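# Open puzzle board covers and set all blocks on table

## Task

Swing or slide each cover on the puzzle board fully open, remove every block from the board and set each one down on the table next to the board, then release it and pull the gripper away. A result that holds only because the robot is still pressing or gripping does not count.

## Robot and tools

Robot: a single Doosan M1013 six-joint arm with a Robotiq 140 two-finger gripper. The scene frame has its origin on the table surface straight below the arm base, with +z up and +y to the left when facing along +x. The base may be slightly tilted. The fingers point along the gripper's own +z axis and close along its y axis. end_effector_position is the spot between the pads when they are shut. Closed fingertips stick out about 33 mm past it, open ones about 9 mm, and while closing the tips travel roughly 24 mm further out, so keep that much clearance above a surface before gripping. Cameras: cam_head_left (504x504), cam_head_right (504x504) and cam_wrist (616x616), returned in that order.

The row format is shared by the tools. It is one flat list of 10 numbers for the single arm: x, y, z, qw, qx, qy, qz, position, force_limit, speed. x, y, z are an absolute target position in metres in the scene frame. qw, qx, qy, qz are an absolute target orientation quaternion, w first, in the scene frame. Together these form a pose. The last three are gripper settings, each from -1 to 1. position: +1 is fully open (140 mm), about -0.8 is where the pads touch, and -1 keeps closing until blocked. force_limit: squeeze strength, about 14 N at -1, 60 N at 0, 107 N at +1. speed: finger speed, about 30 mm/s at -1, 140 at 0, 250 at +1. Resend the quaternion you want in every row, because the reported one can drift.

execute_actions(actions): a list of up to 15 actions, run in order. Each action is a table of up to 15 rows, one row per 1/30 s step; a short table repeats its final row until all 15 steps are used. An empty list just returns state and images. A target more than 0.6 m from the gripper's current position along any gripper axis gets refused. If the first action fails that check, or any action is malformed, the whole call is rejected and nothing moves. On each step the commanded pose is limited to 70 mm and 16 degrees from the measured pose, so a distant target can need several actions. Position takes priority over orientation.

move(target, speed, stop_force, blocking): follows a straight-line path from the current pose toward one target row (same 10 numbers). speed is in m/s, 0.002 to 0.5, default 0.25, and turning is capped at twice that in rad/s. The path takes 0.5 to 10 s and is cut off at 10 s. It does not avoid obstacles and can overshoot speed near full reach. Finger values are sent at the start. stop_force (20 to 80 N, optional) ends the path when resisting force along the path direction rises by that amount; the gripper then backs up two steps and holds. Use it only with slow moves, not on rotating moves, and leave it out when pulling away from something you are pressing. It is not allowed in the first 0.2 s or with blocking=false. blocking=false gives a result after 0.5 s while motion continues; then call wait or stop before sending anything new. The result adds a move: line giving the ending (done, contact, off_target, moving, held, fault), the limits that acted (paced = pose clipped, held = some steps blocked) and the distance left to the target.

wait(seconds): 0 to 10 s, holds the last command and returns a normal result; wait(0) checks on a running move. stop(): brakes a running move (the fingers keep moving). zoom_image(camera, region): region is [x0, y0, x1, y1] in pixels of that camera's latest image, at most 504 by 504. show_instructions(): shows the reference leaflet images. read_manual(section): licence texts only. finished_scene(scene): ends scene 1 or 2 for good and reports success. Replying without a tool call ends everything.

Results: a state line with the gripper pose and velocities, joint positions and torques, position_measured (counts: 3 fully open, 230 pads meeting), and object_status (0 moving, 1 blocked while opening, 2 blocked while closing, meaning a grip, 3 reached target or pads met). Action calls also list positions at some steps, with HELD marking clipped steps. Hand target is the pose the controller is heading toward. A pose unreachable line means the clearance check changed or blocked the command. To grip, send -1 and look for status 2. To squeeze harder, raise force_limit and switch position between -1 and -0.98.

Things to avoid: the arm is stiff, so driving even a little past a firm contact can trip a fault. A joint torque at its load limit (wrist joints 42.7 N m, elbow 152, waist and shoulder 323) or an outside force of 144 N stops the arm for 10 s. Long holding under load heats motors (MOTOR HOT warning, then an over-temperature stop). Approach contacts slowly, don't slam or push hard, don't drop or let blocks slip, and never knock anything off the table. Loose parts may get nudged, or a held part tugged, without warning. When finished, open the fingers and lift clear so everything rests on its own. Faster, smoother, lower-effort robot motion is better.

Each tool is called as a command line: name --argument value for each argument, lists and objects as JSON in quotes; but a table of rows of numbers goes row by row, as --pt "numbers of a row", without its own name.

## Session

show_instructions

move --target '[0.75,0,0.3,0,0,1,0,-1,0,0]'

Reference images for this scene: Puzzle board leaflet page 1.

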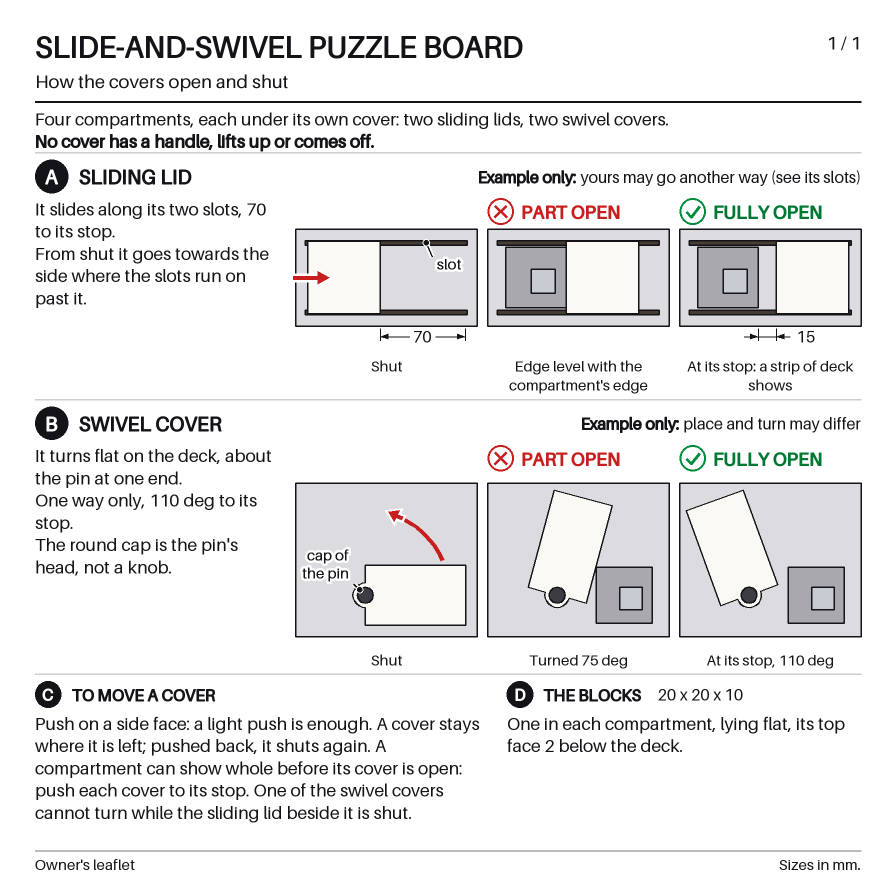

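Scene clock: 3.10 s.
end_effector_position=(+0.7500, +0.0001, +0.2999) position_measured=233 object_status=3 end_effector_quat_wxyz=(+0.000, +0.000, +1.000, -0.000) end_effector_velocity=(-0.000, -0.000, -0.001) end_effector_angular_velocity=(-0.001, +0.001, -0.001)
Joint positions: [-0.052  0.351  1.491 -0.003  1.304  4.67 ]
Joint velocities: [-0.     0.     0.001 -0.001 -0.     0.001]
Joint torques (N m, as the joint torque sensors report them, + toward a larger angle): [  1.5  -72.25 -38.25   4.44   0.24   0.14]
Hand target: +0.750, +0.000, +0.300; +0.000, +0.000, +1.000, -0.000
Off the commanded pose: 0.000 m, 0 deg.
move: done

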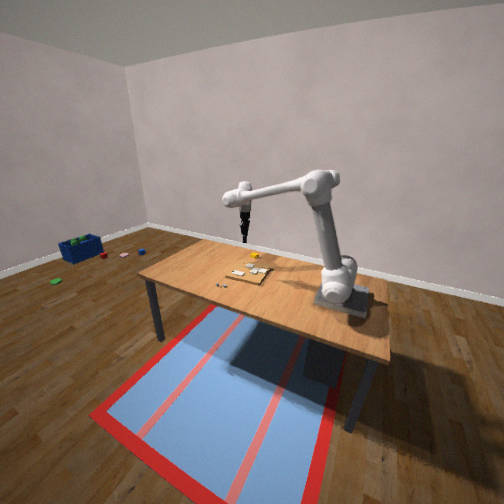

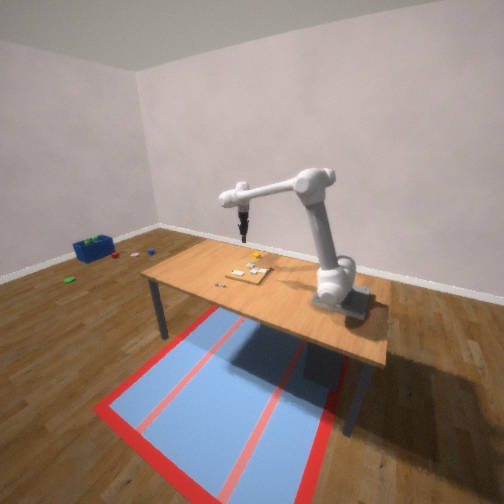

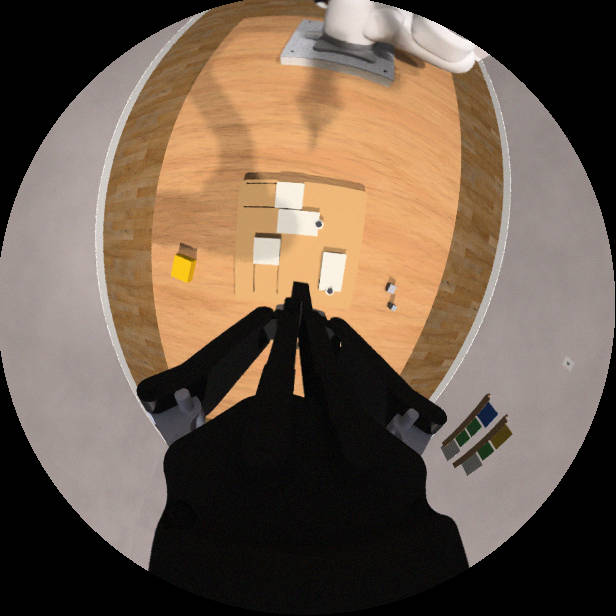

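move --target '[0.62,0.02,0.08,0,-0.044,0.999,0,-1,0,0]'

Scene clock: 4.67 s.
end_effector_position=(+0.6199, +0.0199, +0.0801) position_measured=233 object_status=3 end_effector_quat_wxyz=(+0.000, -0.044, +0.999, -0.000) end_effector_velocity=(+0.000, -0.000, -0.000) end_effector_angular_velocity=(+0.000, -0.000, -0.001)
Joint positions: [-0.03   0.335  1.964 -0.003  0.847  4.604]
Joint velocities: [-0.001  0.     0.     0.    -0.001 -0.   ]
Joint torques (N m, as the joint torque sensors report them, + toward a larger angle): [ -1.98 -61.58 -28.38   3.23   0.3   -0.09]
Hand target: +0.620, +0.020, +0.080; -0.000, -0.044, +0.999, -0.000
Off the commanded pose: 0.000 m, 0 deg.
move: done

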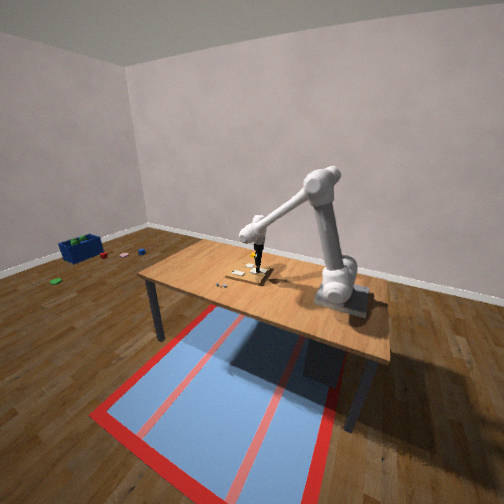

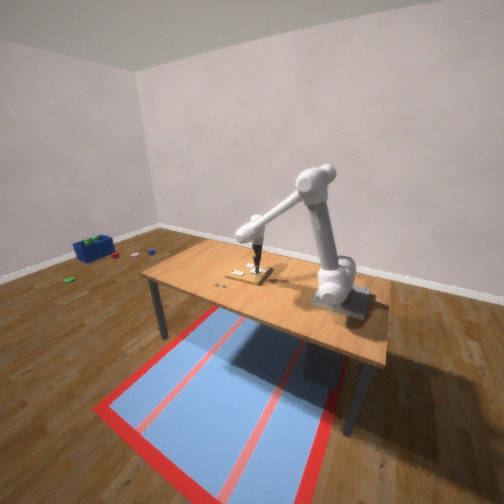

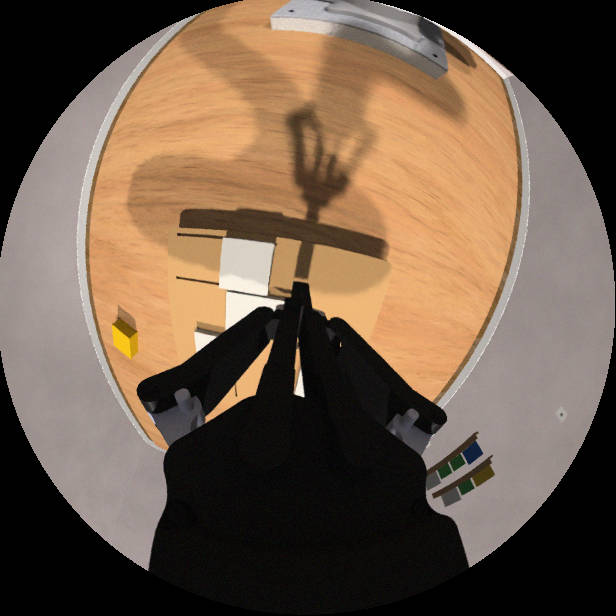

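move --target '[0.595,-0.002,0.064,0,-0.044,0.999,0,-1,0,0]' --speed 0.08

move --target '[0.595,-0.002,0.055,0,-0.044,0.999,0,-1,0,0]' --speed 0.005 --stop_force 20

zoom_image --camera "cam_wrist" --region '[150,200,400,400]'

Scene clock: 5.67 s.
end_effector_position=(+0.5950, -0.0020, +0.0640) position_measured=233 object_status=3 end_effector_quat_wxyz=(+0.000, -0.044, +0.999, -0.000) end_effector_velocity=(-0.001, +0.001, -0.001) end_effector_angular_velocity=(-0.000, +0.001, +0.001)
Joint positions: [-0.068  0.321  2.023 -0.003  0.801  4.566]
Joint velocities: [ 0.001 -0.     0.001 -0.    -0.    -0.   ]
Joint torques (N m, as the joint torque sensors report them, + toward a larger angle): [ -1.95 -60.23 -27.51   3.22   0.12  -0.04]
Hand target: +0.595, -0.002, +0.064; +0.000, -0.044, +0.999, +0.000
Off the commanded pose: 0.000 m, 0 deg.
move: done

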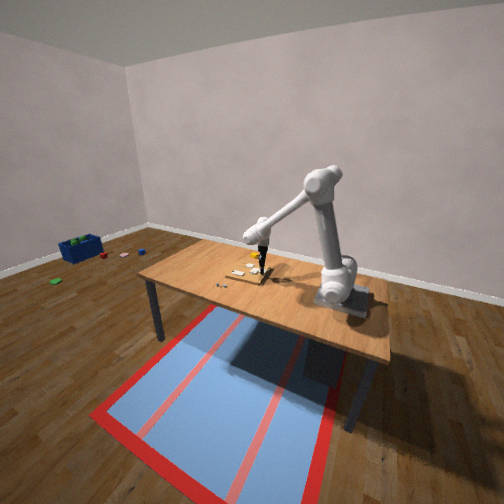

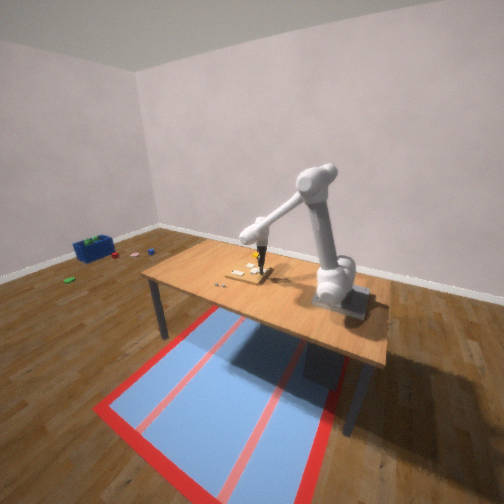

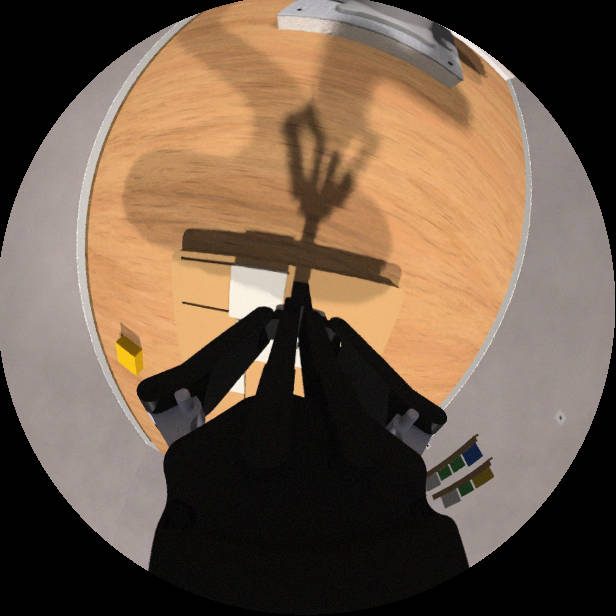

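Scene clock: 7.47 s.
end_effector_position=(+0.5949, -0.0020, +0.0566) position_measured=233 object_status=3 end_effector_quat_wxyz=(-0.000, -0.044, +0.999, -0.000) end_effector_velocity=(-0.001, -0.000, +0.000) end_effector_angular_velocity=(+0.000, +0.001, -0.002)
Joint positions: [-0.068  0.33   2.028 -0.003  0.788  4.567]
Joint velocities: [-0.001 -0.001  0.     0.     0.002  0.001]
Joint torques (N m, as the joint torque sensors report them, + toward a larger angle): [ -1.9  -38.36 -18.77   3.12  -1.92  -0.09]
Hand target: +0.595, -0.002, +0.057; +0.000, -0.044, +0.999, -0.000
Off the commanded pose: 0.002 m, 0 deg.
move: contact

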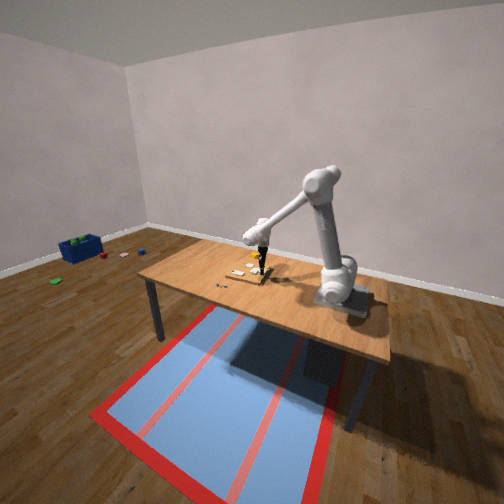

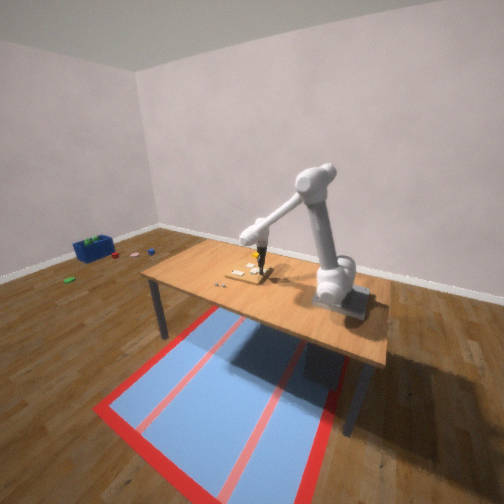

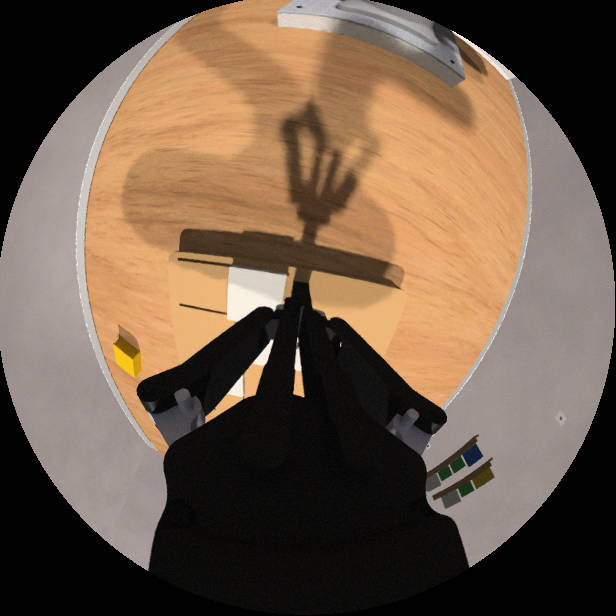

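Region (150, 200, 400, 400) of cam_wrist's 616x616 image, scaled by 2.016, with more detail than that image has; it fills the top 403 rows of this view, and the rest is white.

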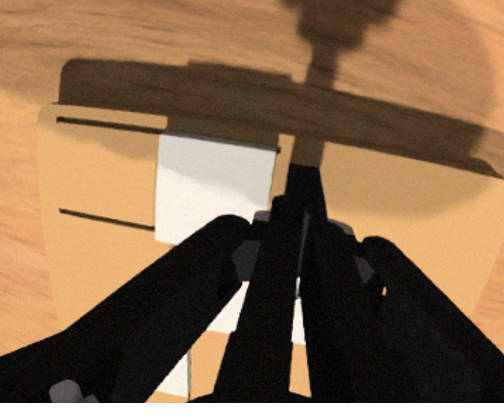

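Gap ~9 mm; push 81.

move --target '[0.595,-0.002,0.0595,0,-0.044,0.999,0,-1,0,0]' --speed 0.02

move --target '[0.602,-0.083,0.0595,0,-0.044,0.999,0,-1,0,0]' --speed 0.03

move --target '[0.608,-0.050,0.063,0,-0.044,0.999,0,-1,0,0]' --speed 0.06

move --target '[0.608,-0.050,0.063,0,-0.044,0.999,0,-0.45,0,0]'

zoom_image --camera "cam_wrist" --region '[230,230,380,330]'

Scene clock: 8.40 s.
end_effector_position=(+0.5950, -0.0020, +0.0595) position_measured=233 object_status=3 end_effector_quat_wxyz=(+0.000, -0.044, +0.999, +0.000) end_effector_velocity=(-0.001, -0.001, -0.000) end_effector_angular_velocity=(+0.000, +0.001, -0.001)
Joint positions: [-0.068  0.327  2.026 -0.003  0.793  4.567]
Joint velocities: [-0.002  0.     0.001  0.     0.    -0.001]
Joint torques (N m, as the joint torque sensors report them, + toward a larger angle): [ -2.65 -60.08 -28.33   3.32   0.26  -0.11]
Hand target: +0.595, -0.002, +0.060; +0.000, -0.044, +0.999, +0.000
Off the commanded pose: 0.000 m, 0 deg.
move: done

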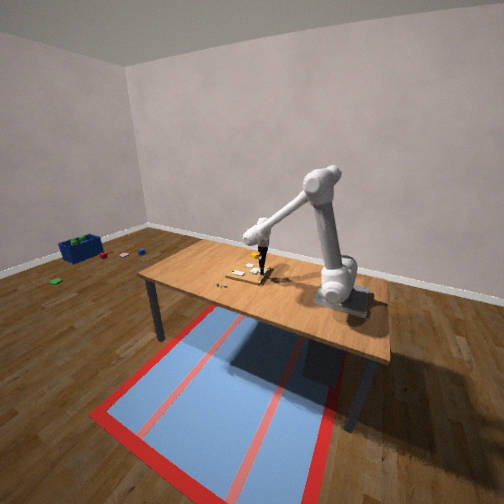

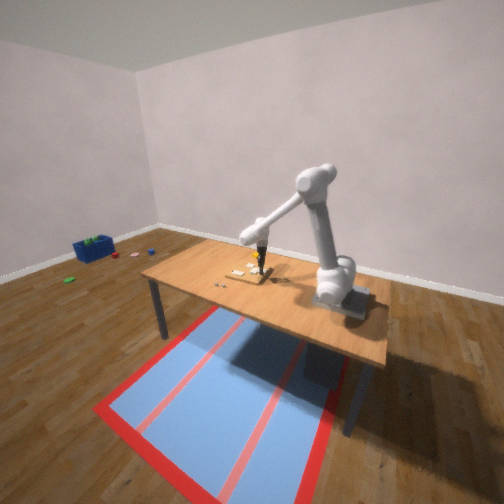

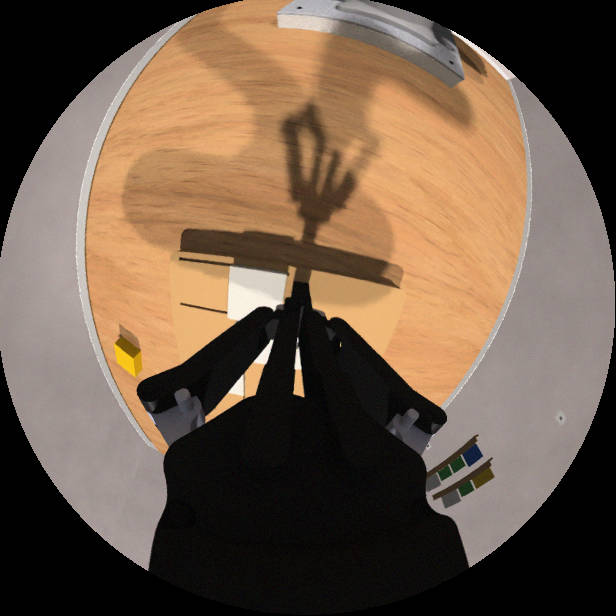

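Scene clock: 11.33 s.
end_effector_position=(+0.6021, -0.0830, +0.0595) position_measured=233 object_status=3 end_effector_quat_wxyz=(+0.000, -0.044, +0.999, +0.000) end_effector_velocity=(+0.000, -0.000, +0.000) end_effector_angular_velocity=(-0.000, -0.001, +0.000)
Joint positions: [-0.2    0.343  2.002 -0.004  0.801  4.435]
Joint velocities: [-0. -0. -0. -0. -0. -0.]
Joint torques (N m, as the joint torque sensors report them, + toward a larger angle): [ -5.88 -60.82 -27.8    1.35   0.23   0.29]
Hand target: +0.602, -0.083, +0.059; +0.000, -0.044, +0.999, +0.000
Off the commanded pose: 0.000 m, 0 deg.
move: done

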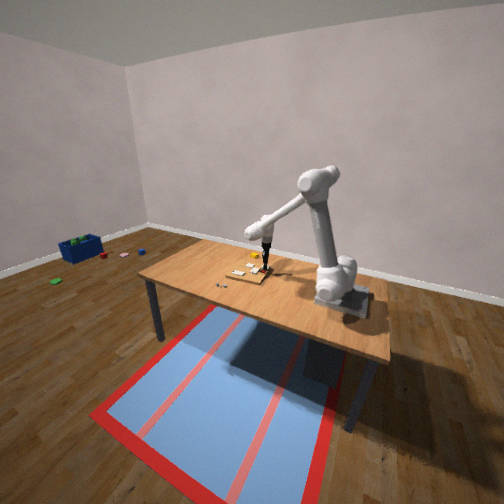

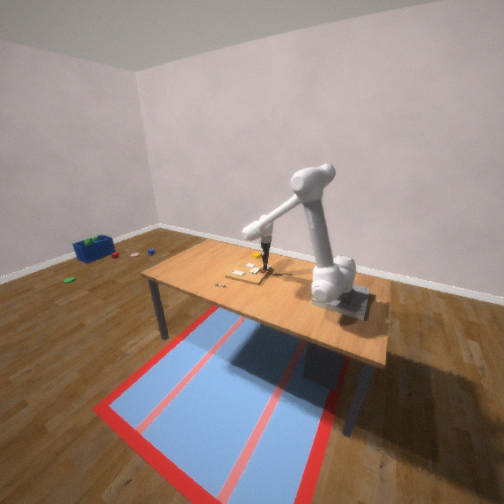

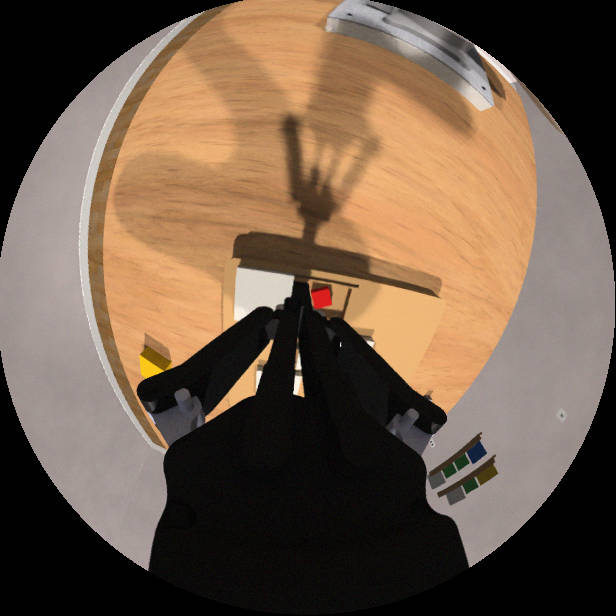

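Scene clock: 12.17 s.
end_effector_position=(+0.6080, -0.0500, +0.0630) position_measured=233 object_status=3 end_effector_quat_wxyz=(+0.000, -0.044, +0.999, +0.000) end_effector_velocity=(-0.000, +0.000, -0.000) end_effector_angular_velocity=(+0.000, +0.000, +0.000)
Joint positions: [-0.145  0.341  1.995 -0.004  0.809  4.49 ]
Joint velocities: [ 0. -0.  0.  0. -0. -0.]
Joint torques (N m, as the joint torque sensors report them, + toward a larger angle): [ -1.51 -61.81 -27.52   3.16   0.18   0.11]
Hand target: +0.608, -0.050, +0.063; -0.000, -0.044, +0.999, -0.000
Off the commanded pose: 0.000 m, 0 deg.
move: done

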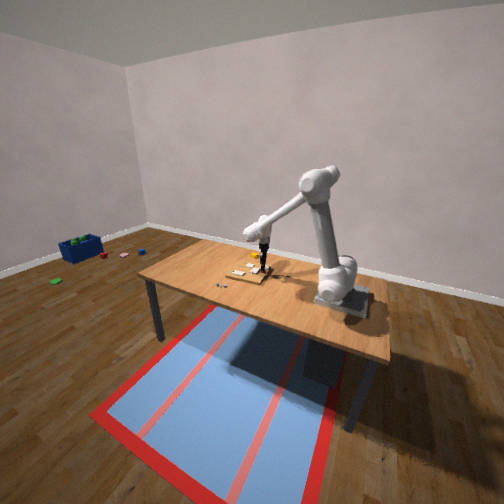

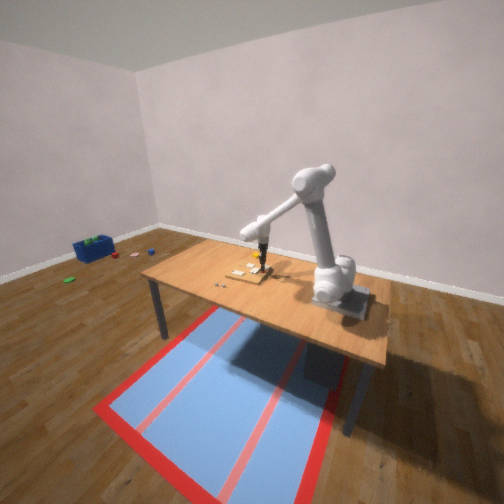

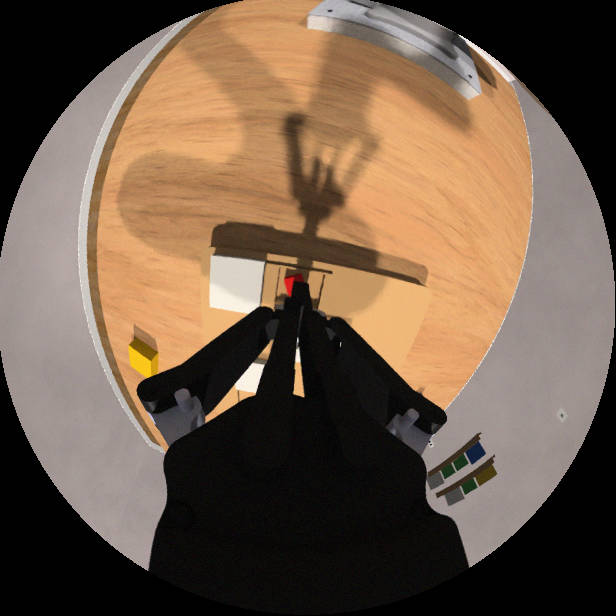

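Scene clock: 12.87 s.
end_effector_position=(+0.6080, -0.0500, +0.0630) position_measured=186 object_status=3 end_effector_quat_wxyz=(+0.000, -0.044, +0.999, +0.000) end_effector_velocity=(+0.001, +0.001, +0.000) end_effector_angular_velocity=(-0.000, -0.001, +0.001)
Joint positions: [-0.145  0.342  1.995 -0.004  0.809  4.49 ]
Joint velocities: [ 0.001  0.    -0.001  0.     0.     0.   ]
Joint torques (N m, as the joint torque sensors report them, + toward a larger angle): [ -3.43 -61.29 -28.06   3.3   -0.04   0.22]
Hand target: +0.608, -0.050, +0.063; -0.000, -0.044, +0.999, -0.000
Off the commanded pose: 0.000 m, 0 deg.
move: done

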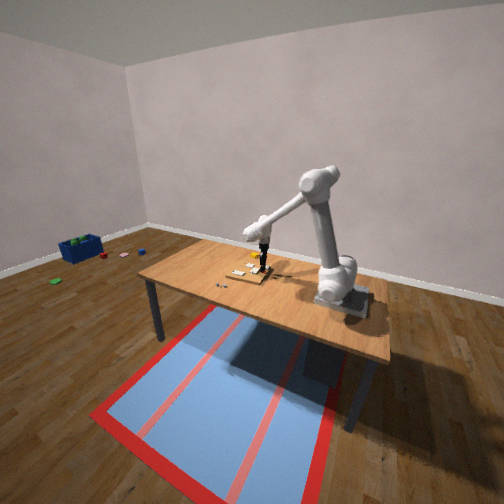

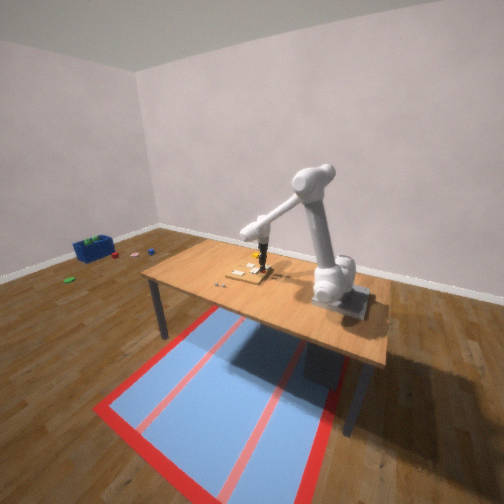

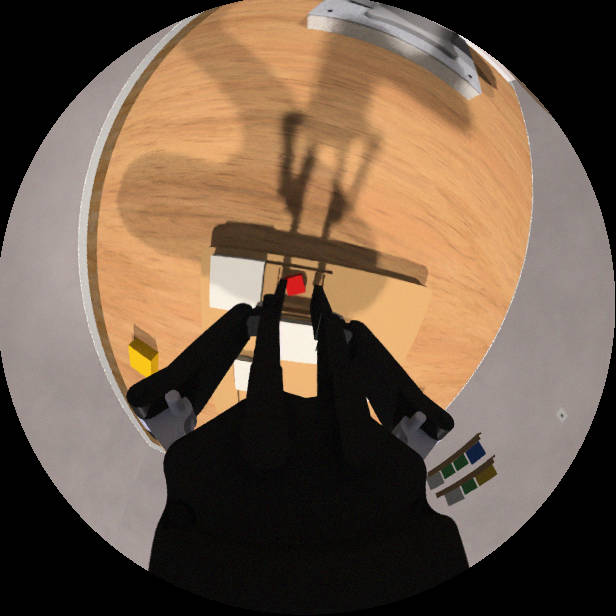

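Region (230, 230, 380, 330) of cam_wrist's 616x616 image, scaled by 3.360, with more detail than that image has.

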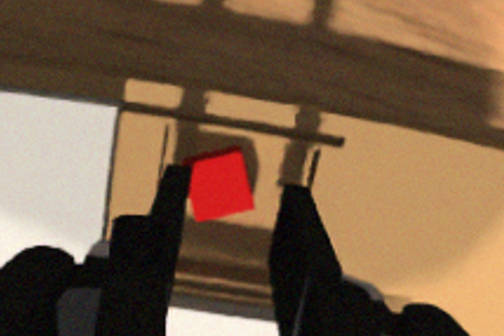

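move --target '[0.602,-0.056,0.059,0,-0.233,0.972,0,-1,0,0]' --speed 0.1

move --target '[0.602,-0.056,0.053,0,-0.233,0.972,0,-1,0,0]' --speed 0.005 --stop_force 20

move --target '[0.606,-0.051,0.0548,0,-0.044,0.999,0,-1,0,0]' --speed 0.08

move --target '[0.606,-0.051,0.063,0,-0.044,0.999,0,-1,0,0]' --speed 0.04

move --target '[0.606,-0.051,0.063,0,-0.044,0.999,0,-0.48,0,0]'

zoom_image --camera "cam_wrist" --region '[230,230,380,330]'

Scene clock: 15.33 s.
end_effector_position=(+0.6020, -0.0561, +0.0590) position_measured=233 object_status=3 end_effector_quat_wxyz=(-0.000, -0.233, +0.972, -0.000) end_effector_velocity=(-0.000, +0.000, +0.000) end_effector_angular_velocity=(+0.000, +0.000, +0.002)
Joint positions: [-0.156  0.339  2.008 -0.004  0.798  4.096]
Joint velocities: [ 0.     0.    -0.     0.     0.    -0.002]
Joint torques (N m, as the joint torque sensors report them, + toward a larger angle): [ -1.91 -60.71 -27.97   3.12   0.23   0.05]
Hand target: +0.602, -0.056, +0.059; +0.000, -0.233, +0.972, +0.000
Off the commanded pose: 0.000 m, 0 deg.
move: done

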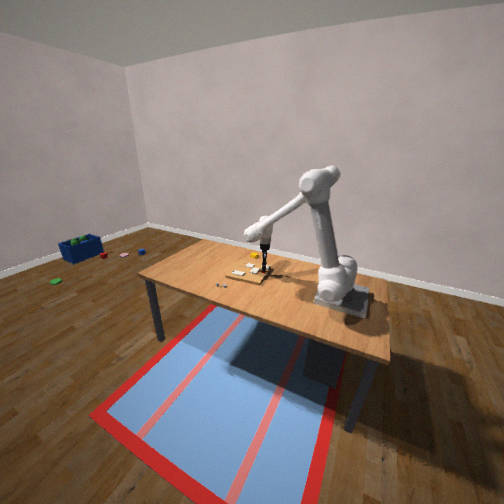

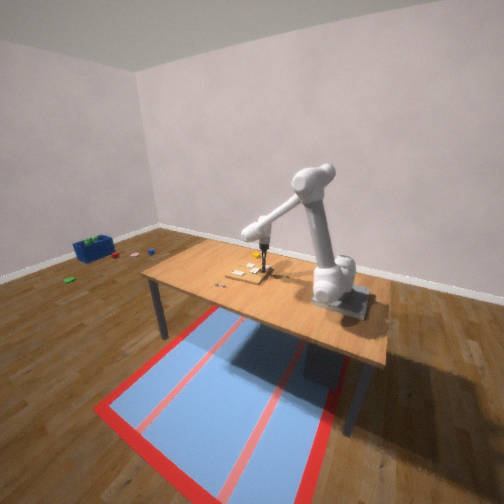

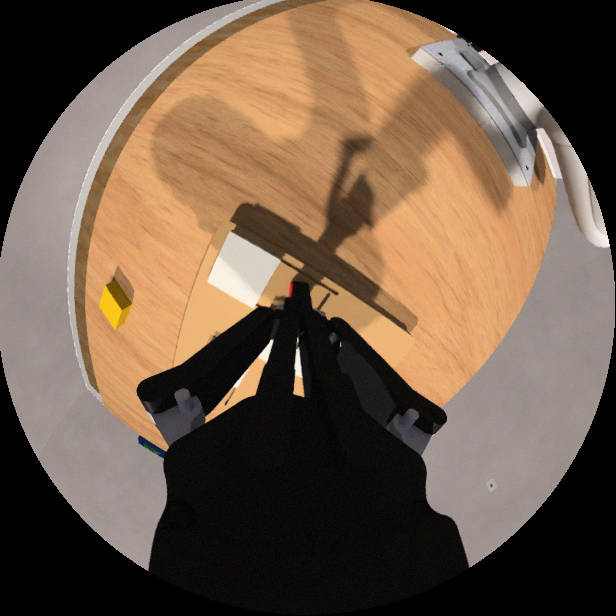

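Scene clock: 16.57 s.
end_effector_position=(+0.6019, -0.0560, +0.0545) position_measured=233 object_status=3 end_effector_quat_wxyz=(-0.000, -0.233, +0.972, -0.000) end_effector_velocity=(+0.000, +0.000, +0.001) end_effector_angular_velocity=(-0.000, -0.001, +0.002)
Joint positions: [-0.156  0.345  2.011 -0.004  0.79   4.096]
Joint velocities: [ 0.001 -0.001 -0.    -0.     0.    -0.001]
Joint torques (N m, as the joint torque sensors report them, + toward a larger angle): [  0.36 -42.34 -18.16   3.2   -0.76   0.07]
Hand target: +0.602, -0.056, +0.055; +0.000, -0.233, +0.972, -0.000
Off the commanded pose: 0.001 m, 0 deg.
move: contact

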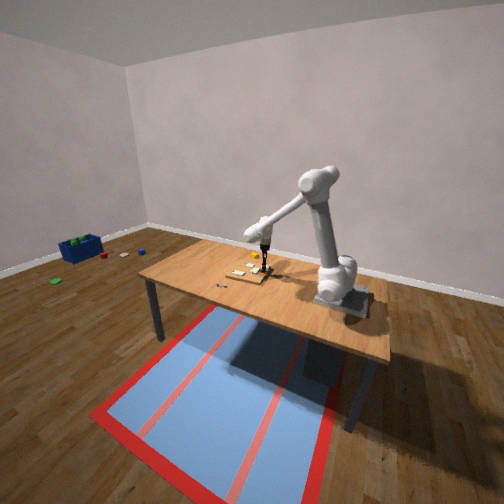

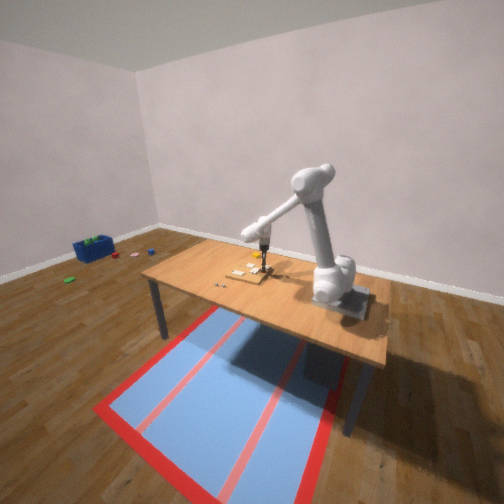

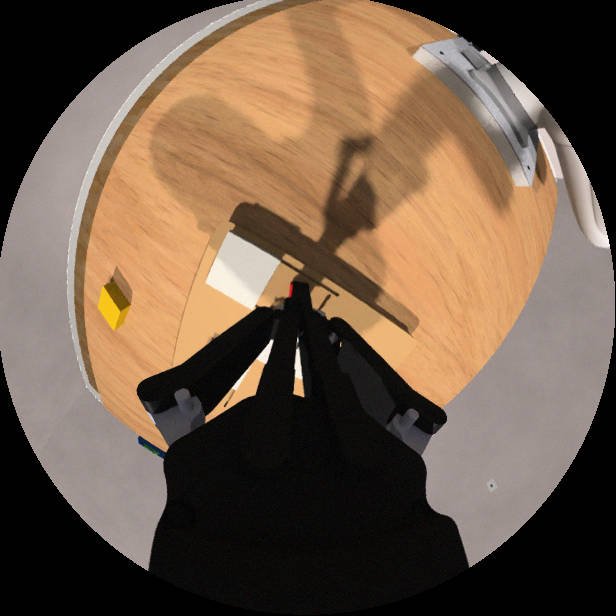

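Scene clock: 19.20 s.
end_effector_position=(+0.6060, -0.0510, +0.0548) position_measured=233 object_status=3 end_effector_quat_wxyz=(+0.000, -0.044, +0.999, +0.000) end_effector_velocity=(+0.001, +0.000, +0.000) end_effector_angular_velocity=(-0.000, -0.001, -0.001)
Joint positions: [-0.147  0.349  2.004 -0.004  0.793  4.488]
Joint velocities: [ 0.001  0.    -0.001  0.    -0.     0.001]
Joint torques (N m, as the joint torque sensors report them, + toward a larger angle): [  1.35 -53.32 -25.37   4.45  -1.03  -0.05]
Hand target: +0.606, -0.051, +0.055; -0.000, -0.044, +0.999, -0.000
Off the commanded pose: 0.000 m, 0 deg.
move: done

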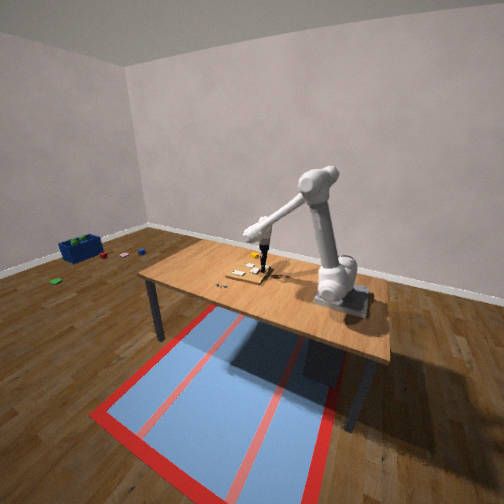

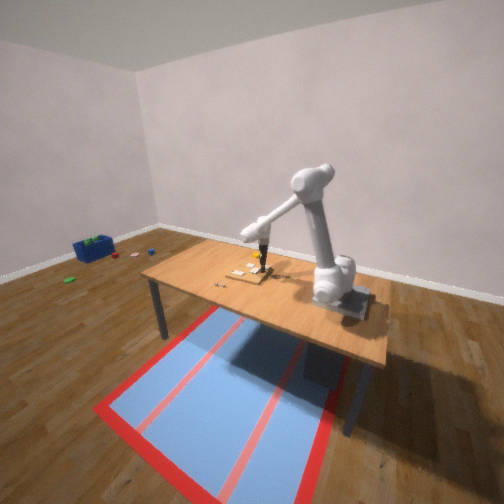

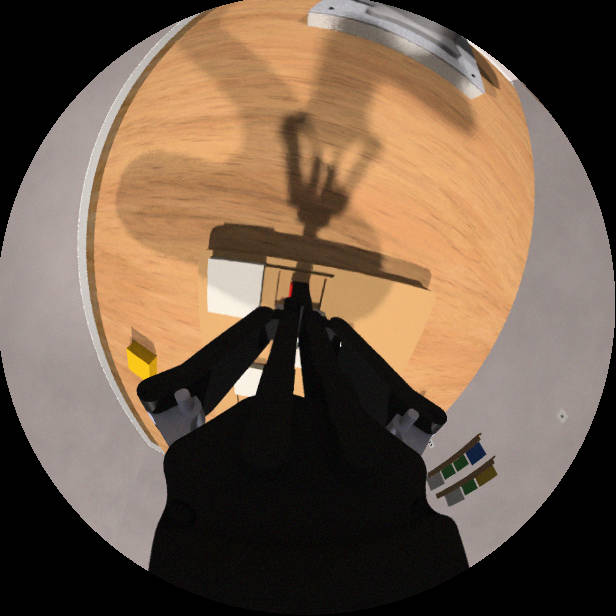

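Scene clock: 19.90 s.
end_effector_position=(+0.6060, -0.0510, +0.0630) position_measured=233 object_status=3 end_effector_quat_wxyz=(-0.000, -0.044, +0.999, +0.000) end_effector_velocity=(+0.001, +0.000, +0.000) end_effector_angular_velocity=(-0.000, -0.001, +0.001)
Joint positions: [-0.147  0.339  1.999 -0.004  0.808  4.488]
Joint velocities: [ 0.001 -0.    -0.001 -0.    -0.     0.001]
Joint torques (N m, as the joint torque sensors report them, + toward a larger angle): [ -2.95 -63.15 -27.71   3.17   0.27  -0.07]
Hand target: +0.606, -0.051, +0.063; +0.000, -0.044, +0.999, +0.000
Off the commanded pose: 0.000 m, 0 deg.
move: done

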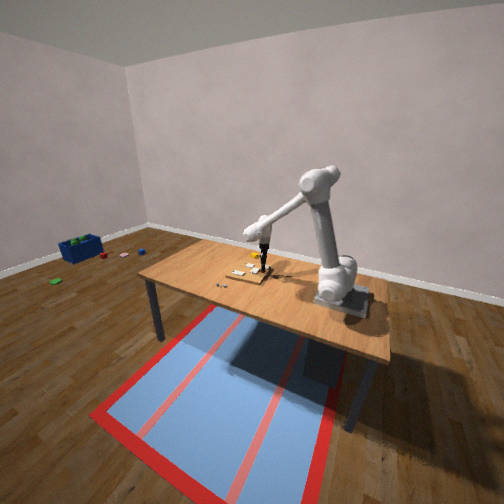

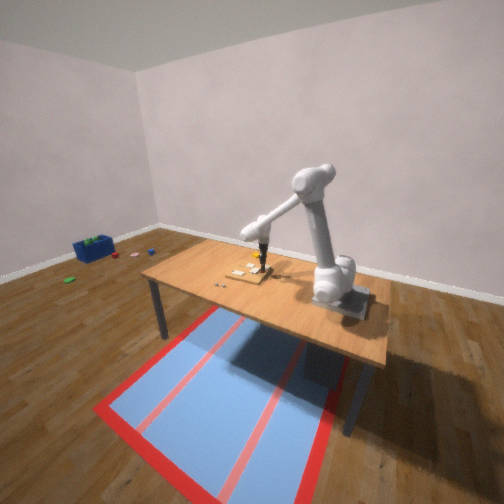

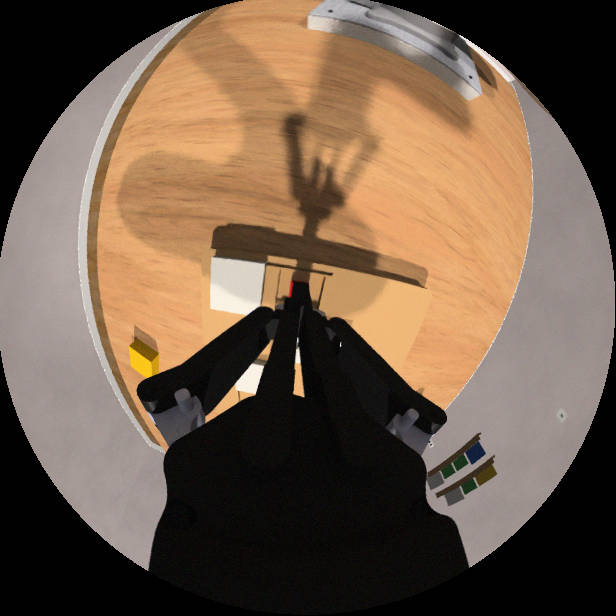

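Scene clock: 20.60 s.
end_effector_position=(+0.6060, -0.0510, +0.0630) position_measured=190 object_status=3 end_effector_quat_wxyz=(-0.000, -0.044, +0.999, +0.000) end_effector_velocity=(+0.000, -0.001, +0.000) end_effector_angular_velocity=(-0.000, -0.001, -0.002)
Joint positions: [-0.147  0.339  1.999 -0.004  0.808  4.488]
Joint velocities: [-0.001 -0.    -0.    -0.001 -0.     0.001]
Joint torques (N m, as the joint torque sensors report them, + toward a larger angle): [ -1.09 -59.64 -28.26   3.12   0.29   0.05]
Hand target: +0.606, -0.051, +0.063; -0.000, -0.044, +0.999, -0.000
Off the commanded pose: 0.000 m, 0 deg.
move: done

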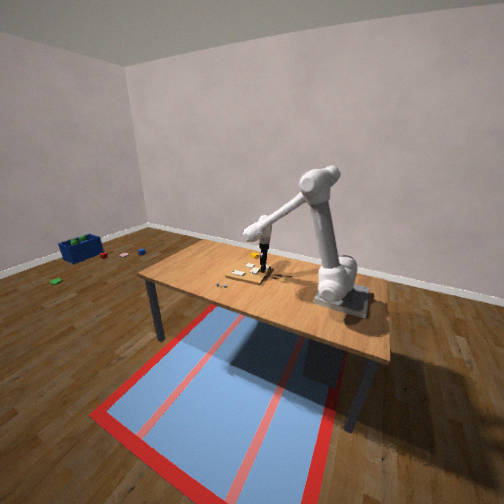

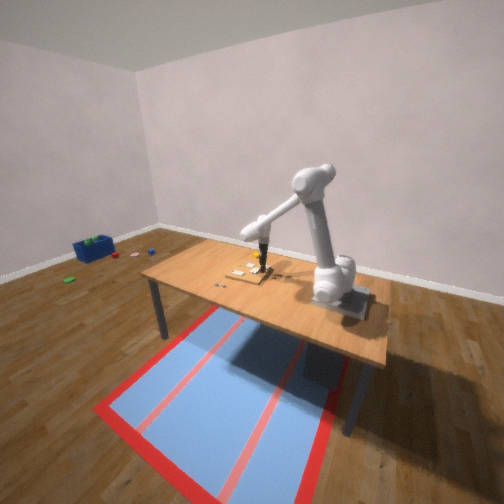

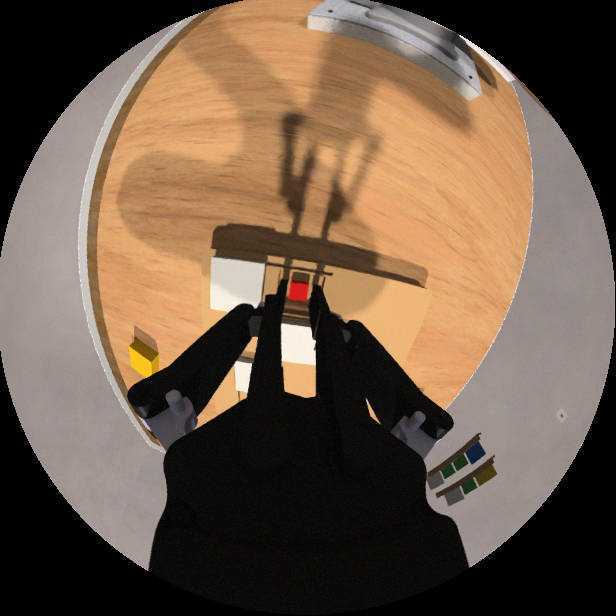

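Region (230, 230, 380, 330) of cam_wrist's 616x616 image, scaled by 3.360, with more detail than that image has.

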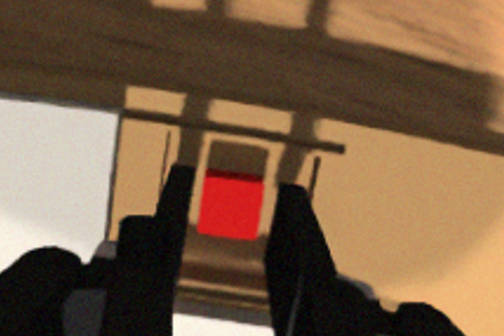

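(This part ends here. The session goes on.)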